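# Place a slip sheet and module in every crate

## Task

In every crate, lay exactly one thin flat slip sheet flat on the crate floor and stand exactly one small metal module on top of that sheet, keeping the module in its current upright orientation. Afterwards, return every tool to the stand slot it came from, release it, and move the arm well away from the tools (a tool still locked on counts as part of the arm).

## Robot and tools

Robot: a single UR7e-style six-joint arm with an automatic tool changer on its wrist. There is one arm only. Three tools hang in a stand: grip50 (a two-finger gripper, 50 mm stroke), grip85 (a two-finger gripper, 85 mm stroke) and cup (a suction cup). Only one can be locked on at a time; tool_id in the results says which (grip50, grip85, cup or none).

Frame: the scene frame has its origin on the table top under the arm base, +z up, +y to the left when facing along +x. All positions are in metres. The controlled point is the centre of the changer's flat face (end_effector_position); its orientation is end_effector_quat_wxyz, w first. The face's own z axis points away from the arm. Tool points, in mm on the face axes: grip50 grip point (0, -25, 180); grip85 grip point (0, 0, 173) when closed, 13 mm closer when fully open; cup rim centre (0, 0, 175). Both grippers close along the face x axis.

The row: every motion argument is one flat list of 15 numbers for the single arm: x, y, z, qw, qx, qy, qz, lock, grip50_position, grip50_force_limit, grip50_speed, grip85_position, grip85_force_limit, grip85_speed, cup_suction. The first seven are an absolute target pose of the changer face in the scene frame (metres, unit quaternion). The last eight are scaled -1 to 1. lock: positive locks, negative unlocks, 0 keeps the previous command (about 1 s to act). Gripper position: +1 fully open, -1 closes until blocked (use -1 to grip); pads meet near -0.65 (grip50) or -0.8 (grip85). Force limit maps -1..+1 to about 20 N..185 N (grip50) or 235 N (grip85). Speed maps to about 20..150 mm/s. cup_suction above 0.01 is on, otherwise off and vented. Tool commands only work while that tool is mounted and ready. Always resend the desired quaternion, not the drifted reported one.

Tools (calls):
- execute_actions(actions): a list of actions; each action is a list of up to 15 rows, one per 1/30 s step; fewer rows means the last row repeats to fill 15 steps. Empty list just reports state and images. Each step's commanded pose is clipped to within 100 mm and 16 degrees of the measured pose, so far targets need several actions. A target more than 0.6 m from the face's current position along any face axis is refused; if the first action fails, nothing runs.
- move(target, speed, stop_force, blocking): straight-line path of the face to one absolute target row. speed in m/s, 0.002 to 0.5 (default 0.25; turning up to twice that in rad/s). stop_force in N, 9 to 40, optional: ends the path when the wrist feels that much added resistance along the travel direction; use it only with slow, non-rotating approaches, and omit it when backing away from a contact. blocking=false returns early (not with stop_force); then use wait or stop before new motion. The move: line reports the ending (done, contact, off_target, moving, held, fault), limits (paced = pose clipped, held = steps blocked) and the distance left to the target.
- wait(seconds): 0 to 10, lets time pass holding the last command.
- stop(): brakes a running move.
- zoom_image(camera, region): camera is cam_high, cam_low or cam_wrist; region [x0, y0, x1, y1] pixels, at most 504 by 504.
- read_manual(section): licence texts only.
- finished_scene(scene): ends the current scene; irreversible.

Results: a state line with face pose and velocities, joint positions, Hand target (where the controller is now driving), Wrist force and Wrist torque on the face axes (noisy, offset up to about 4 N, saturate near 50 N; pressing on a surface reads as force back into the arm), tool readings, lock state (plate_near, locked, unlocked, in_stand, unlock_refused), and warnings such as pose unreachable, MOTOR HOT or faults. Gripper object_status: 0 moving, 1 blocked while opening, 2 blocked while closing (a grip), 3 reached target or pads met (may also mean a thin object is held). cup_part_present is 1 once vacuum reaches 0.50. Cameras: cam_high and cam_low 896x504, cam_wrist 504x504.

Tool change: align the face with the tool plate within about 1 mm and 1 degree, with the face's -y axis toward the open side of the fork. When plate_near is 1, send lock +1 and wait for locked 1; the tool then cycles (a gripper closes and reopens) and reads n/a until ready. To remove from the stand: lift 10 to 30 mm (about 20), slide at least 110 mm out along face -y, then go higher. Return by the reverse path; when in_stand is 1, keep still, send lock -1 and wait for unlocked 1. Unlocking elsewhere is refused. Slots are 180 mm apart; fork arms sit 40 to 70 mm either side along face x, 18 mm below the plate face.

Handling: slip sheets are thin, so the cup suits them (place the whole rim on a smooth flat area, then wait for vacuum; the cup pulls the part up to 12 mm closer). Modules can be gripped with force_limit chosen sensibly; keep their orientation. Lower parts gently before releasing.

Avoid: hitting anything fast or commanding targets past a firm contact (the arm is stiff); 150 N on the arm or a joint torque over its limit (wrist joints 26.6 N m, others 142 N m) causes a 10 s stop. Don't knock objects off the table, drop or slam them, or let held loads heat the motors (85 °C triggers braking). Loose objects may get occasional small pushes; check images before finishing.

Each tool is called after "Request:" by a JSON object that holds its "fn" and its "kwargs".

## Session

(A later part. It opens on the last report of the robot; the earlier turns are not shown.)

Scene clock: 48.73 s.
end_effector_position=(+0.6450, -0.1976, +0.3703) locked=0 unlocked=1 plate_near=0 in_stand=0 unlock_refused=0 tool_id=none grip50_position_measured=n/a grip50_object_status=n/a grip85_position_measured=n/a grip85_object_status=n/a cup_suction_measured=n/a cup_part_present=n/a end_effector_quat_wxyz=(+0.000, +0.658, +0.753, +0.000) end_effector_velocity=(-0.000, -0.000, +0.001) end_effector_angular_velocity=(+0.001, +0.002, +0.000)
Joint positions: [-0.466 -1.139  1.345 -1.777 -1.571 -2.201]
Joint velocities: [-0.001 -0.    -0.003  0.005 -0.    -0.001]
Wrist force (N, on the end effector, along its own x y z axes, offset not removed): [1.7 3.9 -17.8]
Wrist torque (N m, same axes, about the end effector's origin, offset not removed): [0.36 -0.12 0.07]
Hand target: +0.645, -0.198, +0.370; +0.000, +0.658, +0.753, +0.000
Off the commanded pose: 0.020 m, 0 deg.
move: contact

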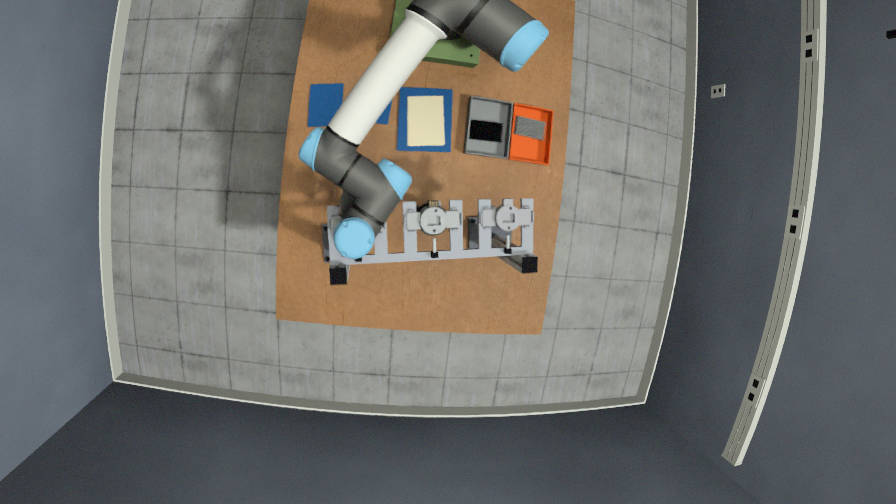

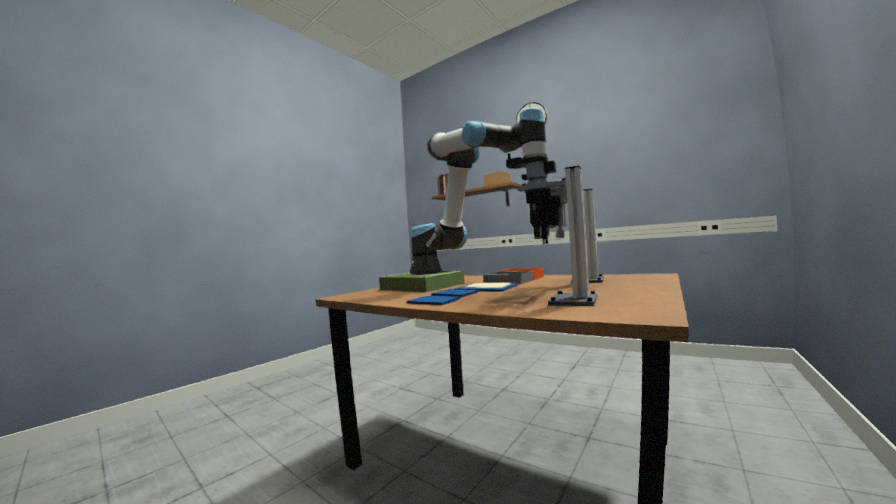

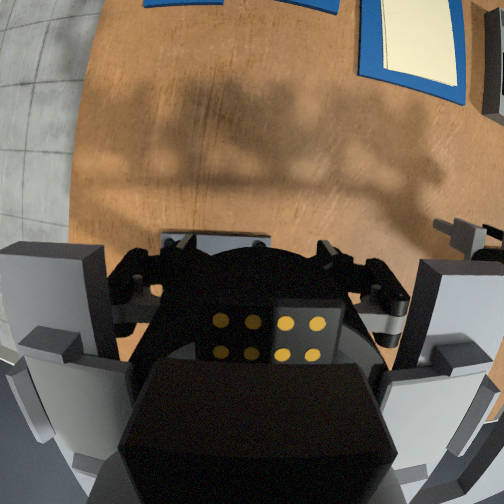

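Request:
{"fn": "move", "kwargs": {"target": [0.645,-0.1962,0.374,0,0.658,0.753,0,0,1,0,0,1,0,0,0], "speed": 0.01}}

Request:
{"fn": "move", "kwargs": {"target": [0.645,-0.1962,0.35,0,0.658,0.753,0,0,1,0,0,1,0,0,0], "speed": 0.004, "stop_force": 15}}

Scene clock: 51.23 s.
end_effector_position=(+0.6450, -0.1962, +0.3739) locked=0 unlocked=1 plate_near=0 in_stand=0 unlock_refused=0 tool_id=none grip50_position_measured=n/a grip50_object_status=n/a grip85_position_measured=n/a grip85_object_status=n/a cup_suction_measured=n/a cup_part_present=n/a end_effector_quat_wxyz=(+0.000, +0.658, +0.753, +0.000) end_effector_velocity=(+0.000, +0.001, +0.001) end_effector_angular_velocity=(+0.000, +0.000, +0.001)
Joint positions: [-0.464 -1.142  1.339 -1.768 -1.571 -2.199]
Joint velocities: [ 0.002 -0.    -0.002  0.003  0.     0.   ]
Wrist force (N, on the end effector, along its own x y z axes, offset not removed): [-2.0 1.7 -1.6]
Wrist torque (N m, same axes, about the end effector's origin, offset not removed): [0.21 0.07 0.07]
Hand target: +0.645, -0.196, +0.374; -0.000, +0.658, +0.753, -0.000
Off the commanded pose: 0.000 m, 0 deg.
move: done

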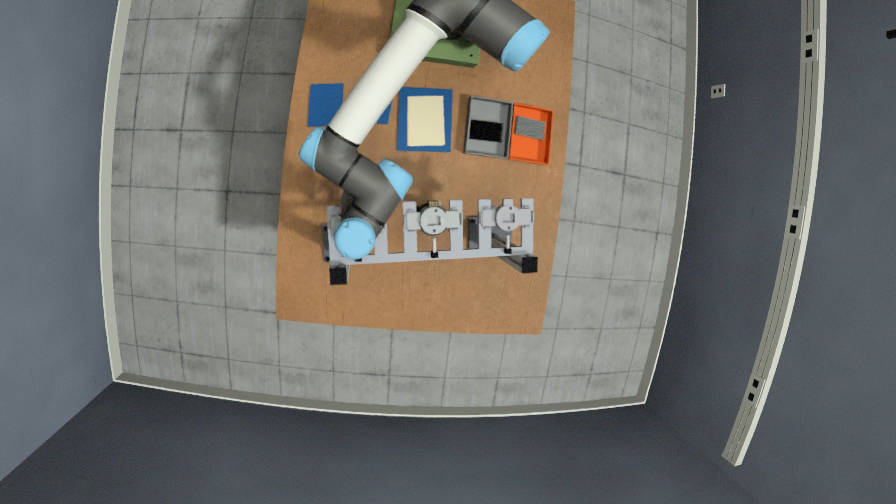

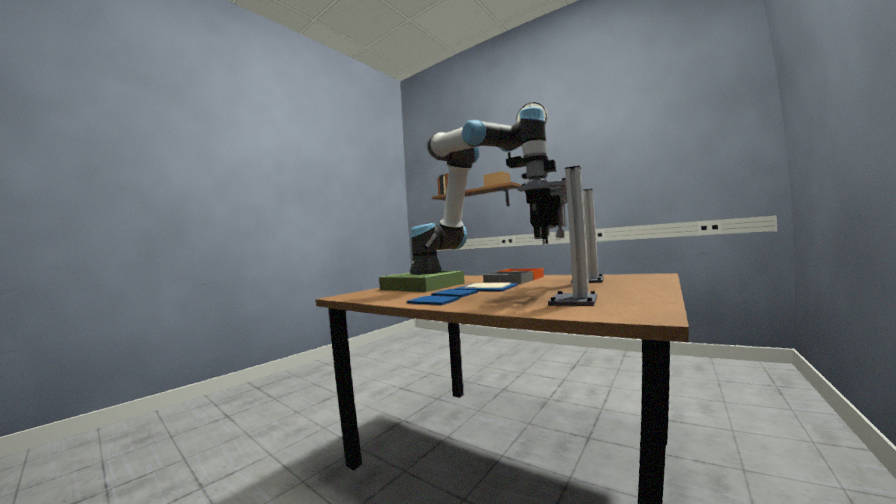

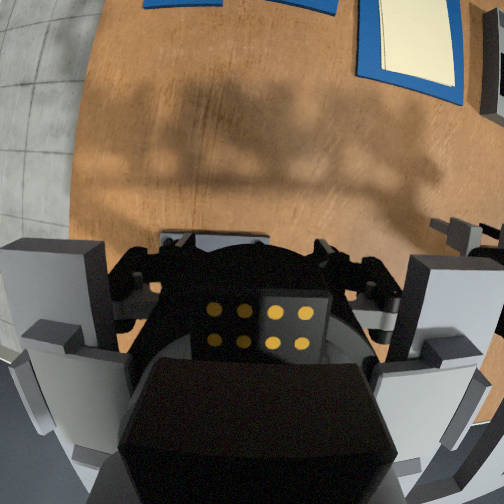

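Scene clock: 55.00 s.
end_effector_position=(+0.6450, -0.1962, +0.3604) locked=0 unlocked=1 plate_near=1 in_stand=1 unlock_refused=0 tool_id=none grip50_position_measured=n/a grip50_object_status=n/a grip85_position_measured=n/a grip85_object_status=n/a cup_suction_measured=n/a cup_part_present=n/a end_effector_quat_wxyz=(+0.000, +0.658, +0.753, +0.000) end_effector_velocity=(-0.000, -0.000, +0.001) end_effector_angular_velocity=(+0.001, +0.002, +0.001)
Joint positions: [-0.464 -1.135  1.365 -1.8   -1.571 -2.199]
Joint velocities: [-0.     0.    -0.003  0.005  0.    -0.001]
Wrist force (N, on the end effector, along its own x y z axes, offset not removed): [-0.2 -3.7 -27.3]
Wrist torque (N m, same axes, about the end effector's origin, offset not removed): [-0.05 0.73 0.06]
Hand target: +0.645, -0.196, +0.361; +0.000, +0.658, +0.753, +0.000
Off the commanded pose: 0.010 m, 0 deg.
move: contact

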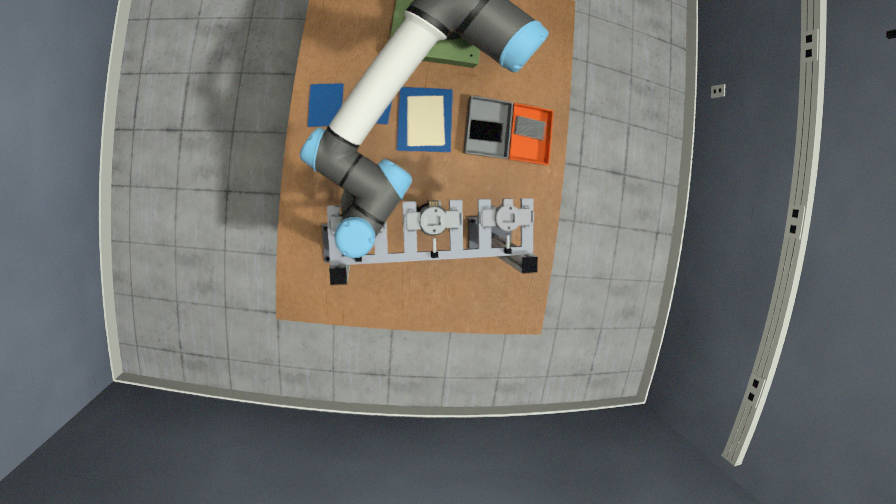

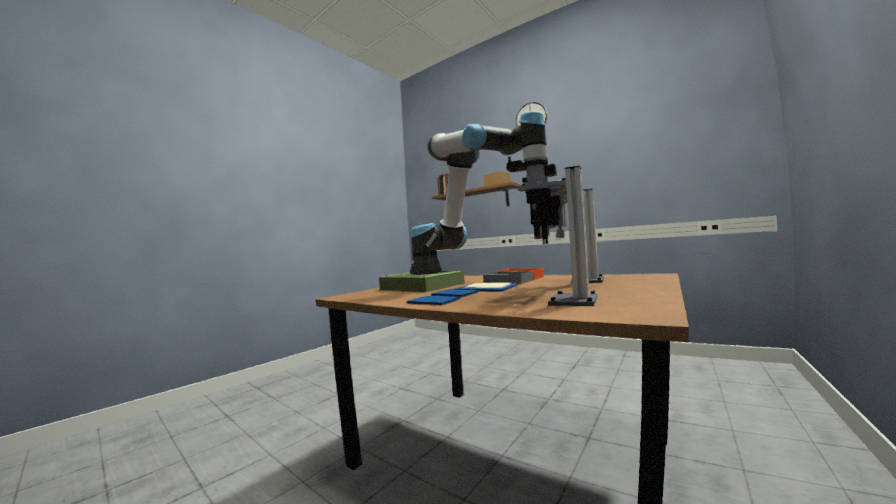

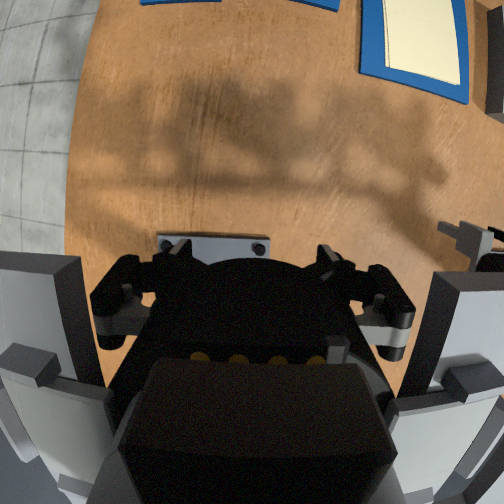

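Request:
{"fn": "execute_actions", "kwargs": {"actions": [[[0.645,-0.1962,0.3607,0,0.658,0.753,0,1,1,0,0,1,0,0,0]],[[0.645,-0.1962,0.3607,0,0.658,0.753,0,1,1,0,0,1,0,0,0]],[[0.645,-0.1962,0.3607,0,0.658,0.753,0,1,1,0,0,1,0,0,0]]]}}

Request:
{"fn": "move", "kwargs": {"target": [0.645,-0.1962,0.381,0,0.658,0.753,0,0,1,0,0,1,0,0,0], "speed": 0.05}}

Request:
{"fn": "move", "kwargs": {"target": [0.496,-0.2163,0.381,0,0.658,0.753,0,0,1,0,0,1,0,0,0], "speed": 0.12}}

Request:
{"fn": "move", "kwargs": {"target": [0.37,0.17,0.3,0,1,-0.03,0,0,1,0,0,1,0,0,0]}}

Scene clock: 59.77 s.
end_effector_position=(+0.6450, -0.1962, +0.3608) locked=1 unlocked=0 plate_near=1 in_stand=1 unlock_refused=0 tool_id=grip85 grip50_position_measured=n/a grip50_object_status=n/a grip85_position_measured=n/a grip85_object_status=n/a cup_suction_measured=n/a cup_part_present=n/a end_effector_quat_wxyz=(+0.000, +0.658, +0.753, +0.000) end_effector_velocity=(-0.000, +0.000, -0.000) end_effector_angular_velocity=(+0.001, +0.001, +0.000)
Joint positions: [-0.464 -1.135  1.364 -1.799 -1.571 -2.199]
Joint velocities: [ 0.    -0.     0.     0.001 -0.     0.   ]
Wrist force (N, on the end effector, along its own x y z axes, offset not removed): [-2.8 3.1 -14.7]
Wrist torque (N m, same axes, about the end effector's origin, offset not removed): [-0.03 1.01 0.19]
Hand target: +0.645, -0.196, +0.361; -0.000, +0.658, +0.753, -0.000
Off the commanded pose: 0.000 m, 0 deg.

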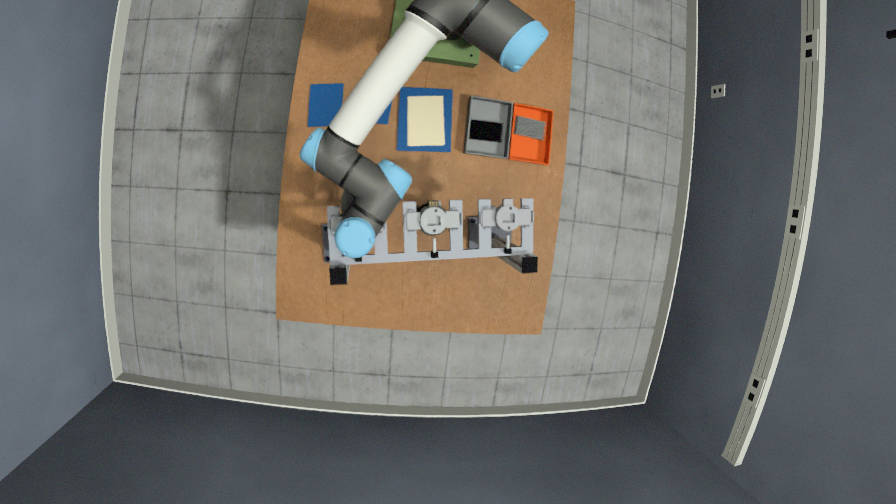

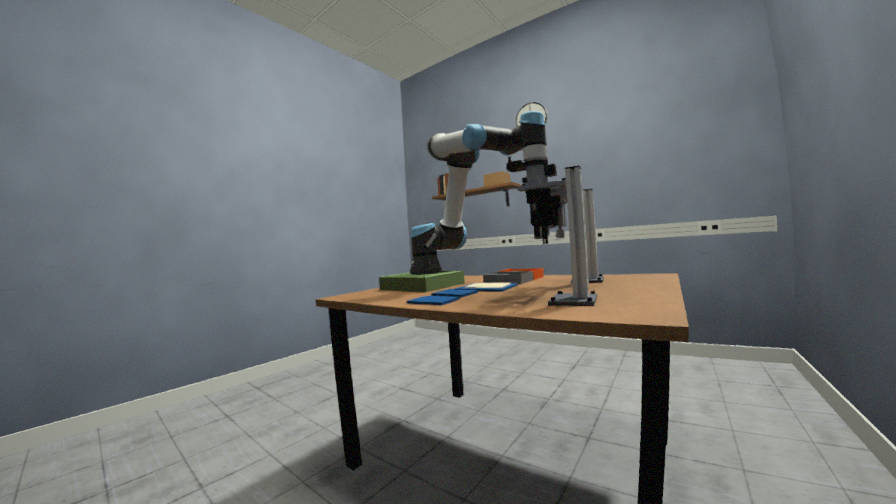

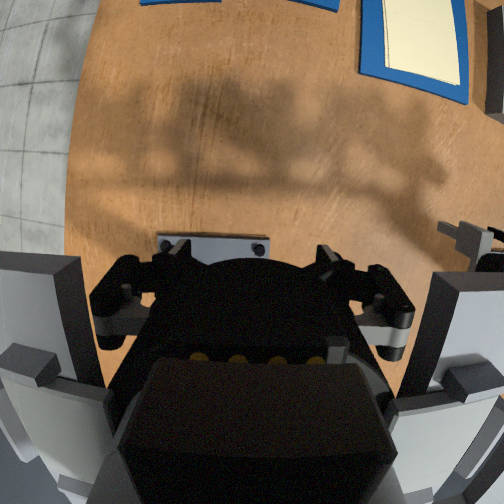

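Scene clock: 60.57 s.
end_effector_position=(+0.6450, -0.1962, +0.3808) locked=1 unlocked=0 plate_near=1 in_stand=0 unlock_refused=0 tool_id=grip85 grip50_position_measured=n/a grip50_object_status=n/a grip85_position_measured=n/a grip85_object_status=n/a cup_suction_measured=n/a cup_part_present=n/a end_effector_quat_wxyz=(+0.000, +0.658, +0.753, -0.000) end_effector_velocity=(-0.000, -0.000, +0.002) end_effector_angular_velocity=(+0.000, +0.001, -0.002)
Joint positions: [-0.464 -1.145  1.326 -1.752 -1.571 -2.199]
Joint velocities: [-0.001 -0.001 -0.004  0.005 -0.     0.001]
Wrist force (N, on the end effector, along its own x y z axes, offset not removed): [-0.4 2.3 -1.1]
Wrist torque (N m, same axes, about the end effector's origin, offset not removed): [0.23 0.05 0.12]
Hand target: +0.645, -0.196, +0.381; +0.000, +0.658, +0.753, +0.000
Off the commanded pose: 0.000 m, 0 deg.
move: done

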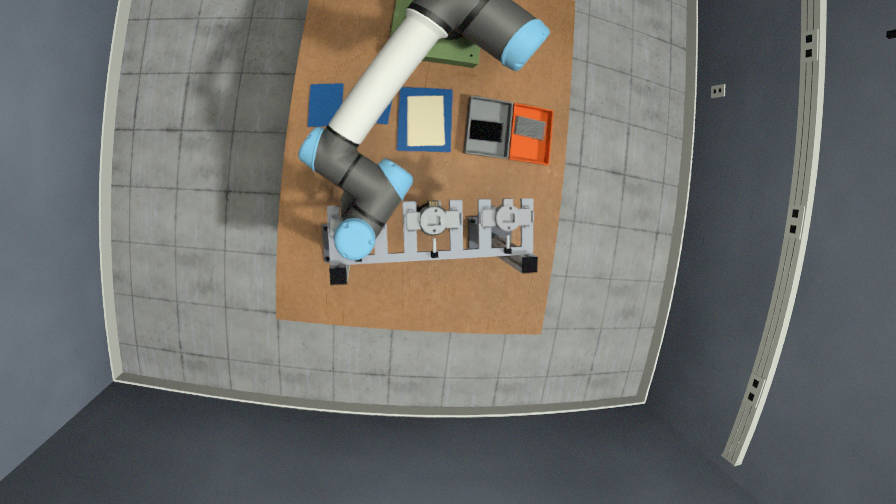

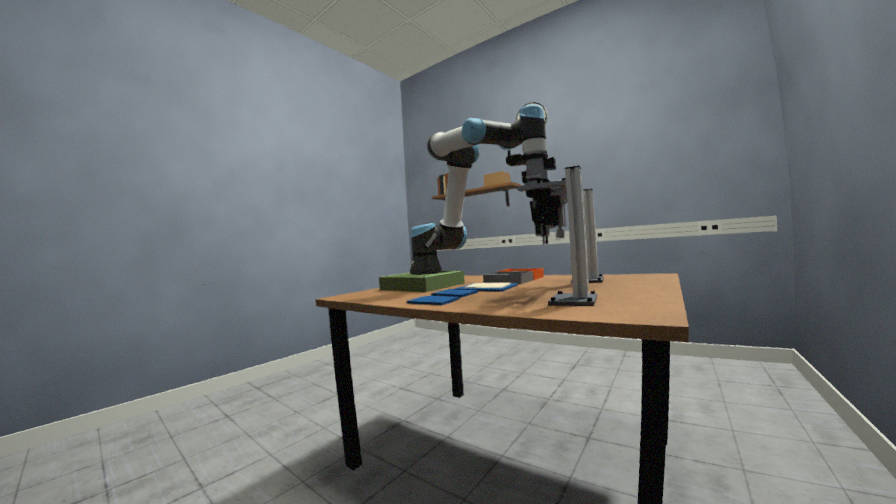

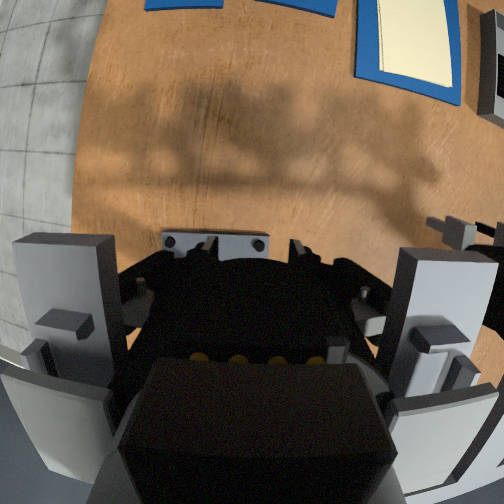

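Scene clock: 62.30 s.
end_effector_position=(+0.4963, -0.2164, +0.3809) locked=1 unlocked=0 plate_near=1 in_stand=0 unlock_refused=0 tool_id=grip85 grip50_position_measured=n/a grip50_object_status=n/a grip85_position_measured=n/a grip85_object_status=n/a cup_suction_measured=n/a cup_part_present=n/a end_effector_quat_wxyz=(+0.000, +0.658, +0.753, +0.000) end_effector_velocity=(-0.002, -0.000, -0.000) end_effector_angular_velocity=(-0.000, -0.001, +0.000)
Joint positions: [-0.629 -1.459  1.732 -1.844 -1.571 -2.365]
Joint velocities: [-0.002 -0.004  0.004 -0.001  0.    -0.002]
Wrist force (N, on the end effector, along its own x y z axes, offset not removed): [-0.5 3.3 -0.7]
Wrist torque (N m, same axes, about the end effector's origin, offset not removed): [0.24 -0.04 0.13]
Hand target: +0.496, -0.216, +0.381; +0.000, +0.658, +0.753, +0.000
Off the commanded pose: 0.000 m, 0 deg.
move: done

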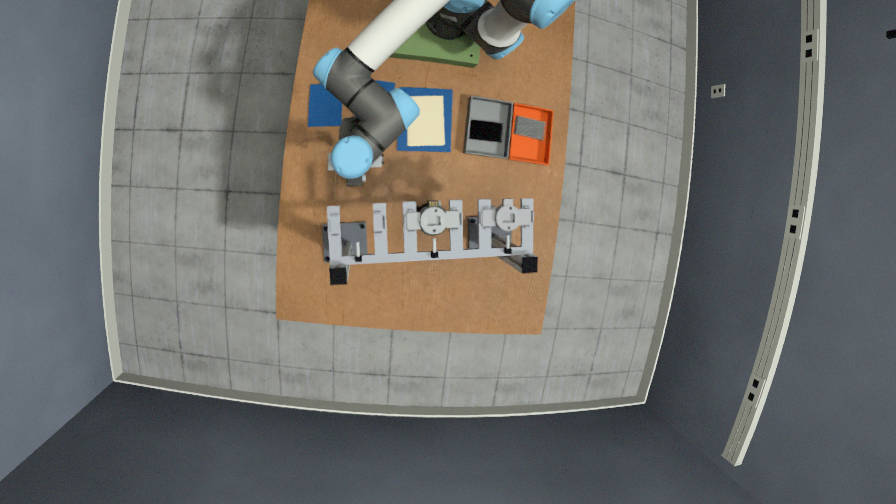

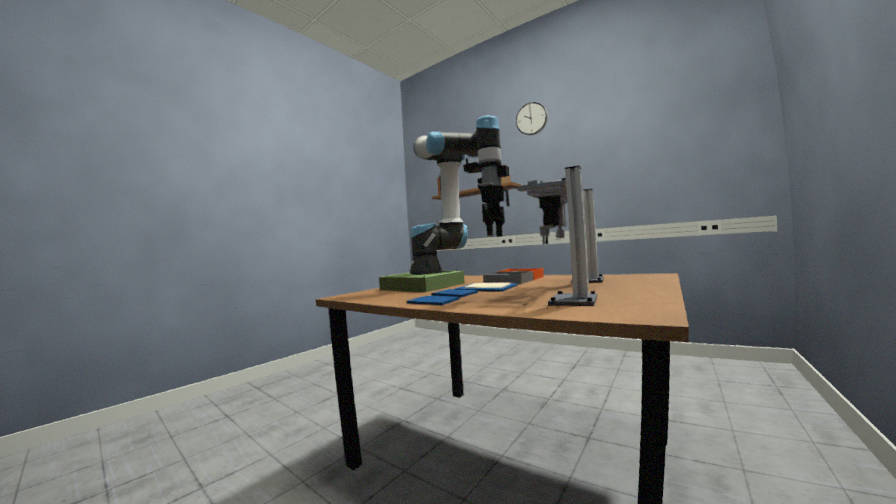

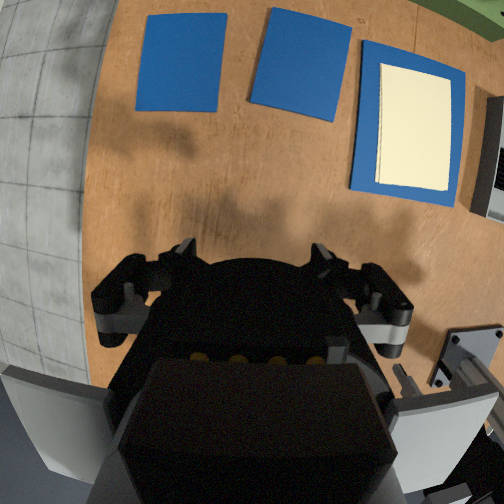

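Scene clock: 66.30 s.
end_effector_position=(+0.3690, +0.1691, +0.3000) locked=1 unlocked=0 plate_near=1 in_stand=0 unlock_refused=0 tool_id=grip85 grip50_position_measured=n/a grip50_object_status=n/a grip85_position_measured=3 grip85_object_status=3 cup_suction_measured=n/a cup_part_present=n/a end_effector_quat_wxyz=(+0.001, +1.000, -0.030, -0.001) end_effector_velocity=(-0.000, +0.002, -0.000) end_effector_angular_velocity=(-0.001, +0.000, -0.009)
Joint positions: [ 0.126 -1.716  2.207 -2.059 -1.572  0.155]
Joint velocities: [ 0.006  0.002 -0.001 -0.001 -0.001  0.015]
Wrist force (N, on the end effector, along its own x y z axes, offset not removed): [-1.0 0.0 -2.0]
Wrist torque (N m, same axes, about the end effector's origin, offset not removed): [-0.12 -0.17 0.07]
Hand target: +0.369, +0.169, +0.300; +0.001, +1.000, -0.030, -0.001
Off the commanded pose: 0.001 m, 0 deg.
move: done

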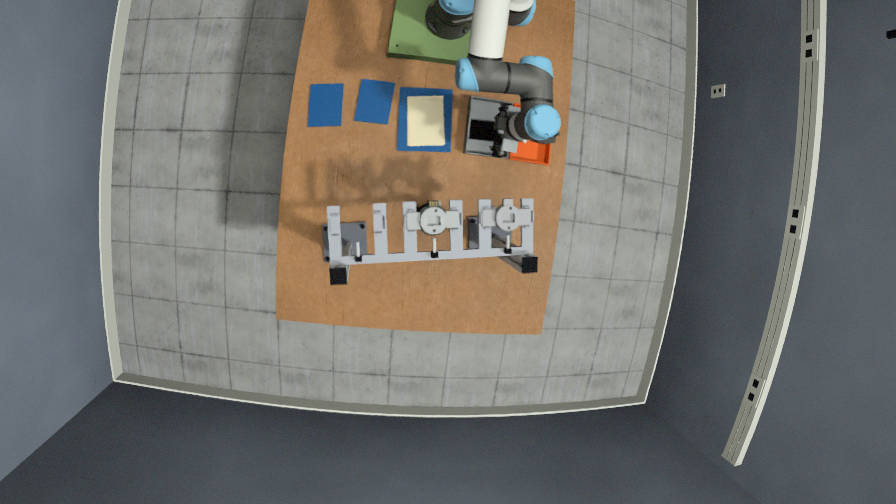

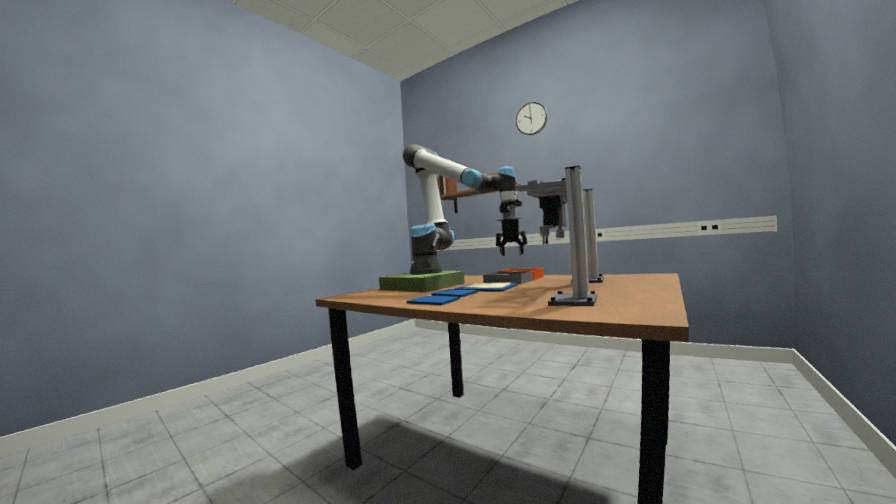

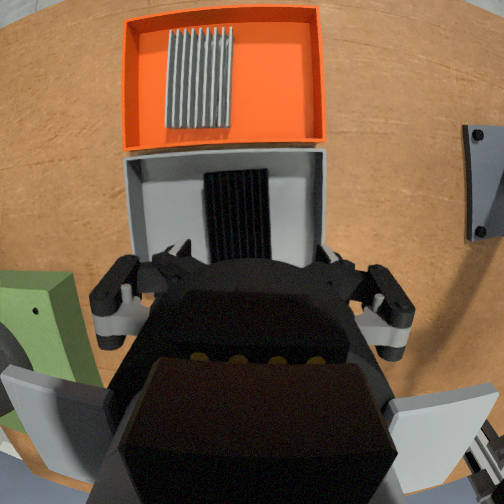

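Request:
{"fn": "move", "kwargs": {"target": [0.359,0.176,0.235,0,1,0.005,0,0,1,0,0,1,0,0,0]}}

Request:
{"fn": "move", "kwargs": {"target": [0.359,0.176,0.17,0,1,0.005,0,0,1,0,0,1,0,0,0], "speed": 0.008, "stop_force": 10}}

Scene clock: 68.67 s.
end_effector_position=(+0.3589, +0.1759, +0.2352) locked=1 unlocked=0 plate_near=1 in_stand=0 unlock_refused=0 tool_id=grip85 grip50_position_measured=n/a grip50_object_status=n/a grip85_position_measured=3 grip85_object_status=3 cup_suction_measured=n/a cup_part_present=n/a end_effector_quat_wxyz=(+0.000, +1.000, +0.005, -0.000) end_effector_velocity=(+0.000, +0.000, -0.002) end_effector_angular_velocity=(+0.000, -0.001, -0.000)
Joint positions: [ 0.146 -1.622  2.325 -2.273 -1.571  0.106]
Joint velocities: [-0.     0.004  0.003 -0.008  0.     0.   ]
Wrist force (N, on the end effector, along its own x y z axes, offset not removed): [-0.1 1.2 0.7]
Wrist torque (N m, same axes, about the end effector's origin, offset not removed): [0.00 -0.09 0.01]
Hand target: +0.359, +0.176, +0.235; +0.000, +1.000, +0.005, -0.000
Off the commanded pose: 0.000 m, 0 deg.
move: done

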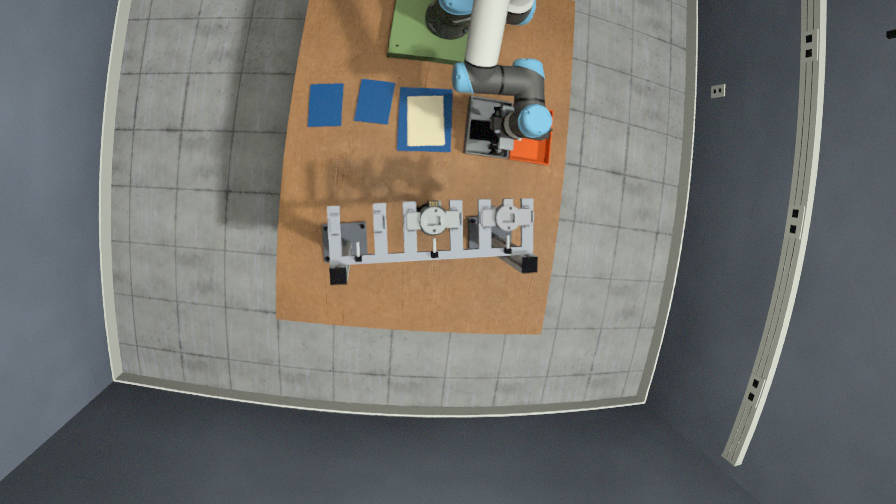

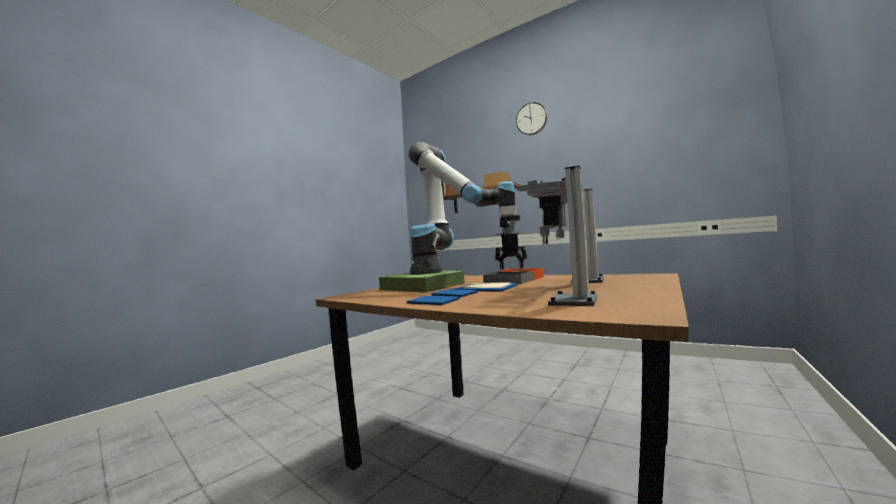

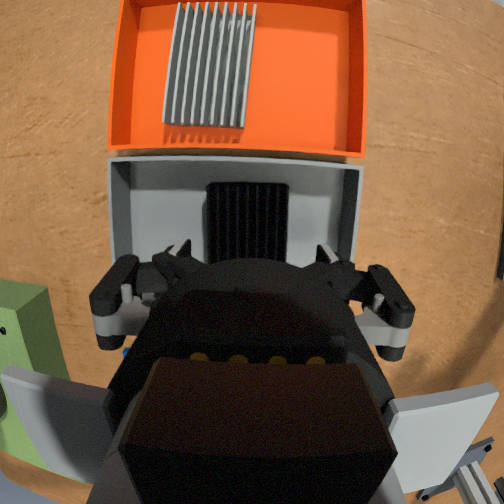

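Scene clock: 75.80 s.
end_effector_position=(+0.3589, +0.1760, +0.1811) locked=1 unlocked=0 plate_near=1 in_stand=0 unlock_refused=0 tool_id=grip85 grip50_position_measured=n/a grip50_object_status=n/a grip85_position_measured=3 grip85_object_status=3 cup_suction_measured=n/a cup_part_present=n/a end_effector_quat_wxyz=(+0.000, +1.000, +0.005, -0.000) end_effector_velocity=(-0.001, -0.000, +0.001) end_effector_angular_velocity=(-0.001, +0.005, -0.000)
Joint positions: [ 0.146 -1.493  2.391 -2.469 -1.571  0.106]
Joint velocities: [-0.    -0.004 -0.002  0.011 -0.    -0.   ]
Wrist force (N, on the end effector, along its own x y z axes, offset not removed): [1.5 2.6 -34.3]
Wrist torque (N m, same axes, about the end effector's origin, offset not removed): [0.08 -0.92 0.31]
Hand target: +0.359, +0.176, +0.181; +0.000, +1.000, +0.005, -0.000
Off the commanded pose: 0.011 m, 0 deg.
move: contact

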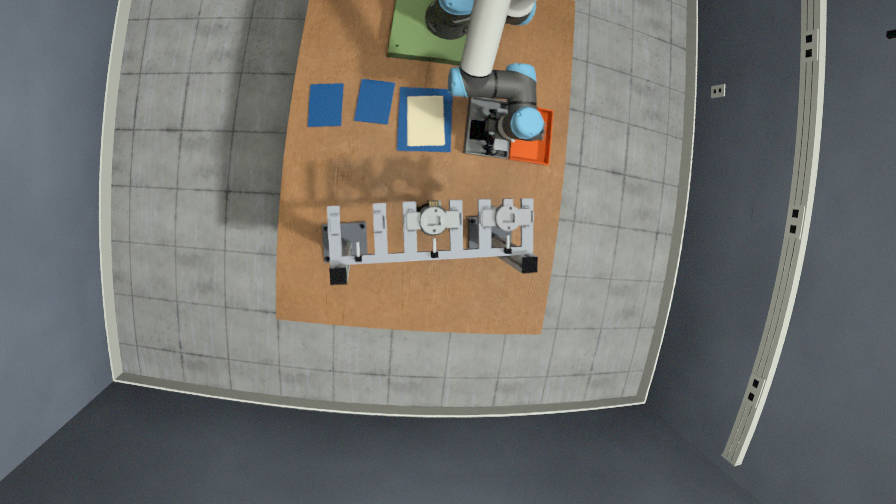

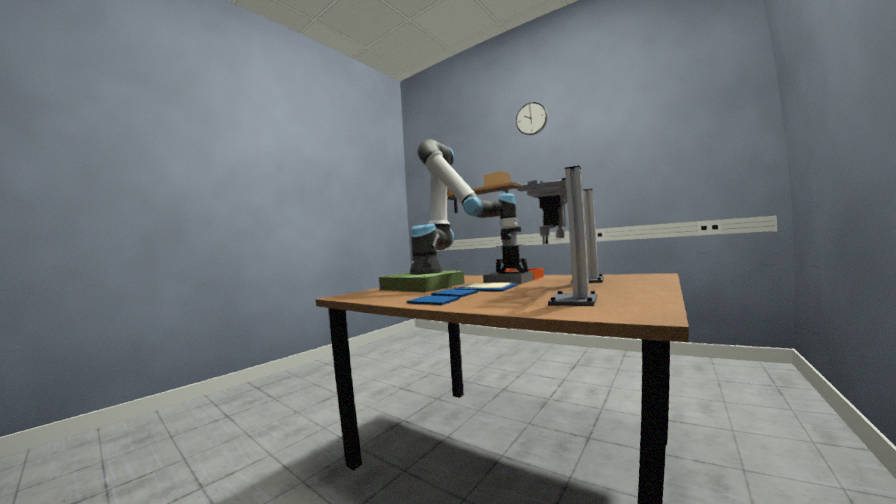

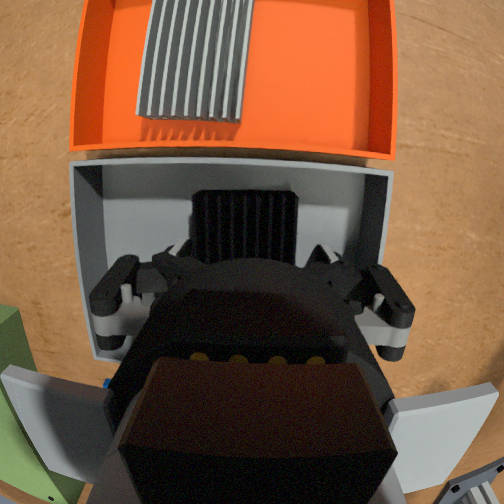

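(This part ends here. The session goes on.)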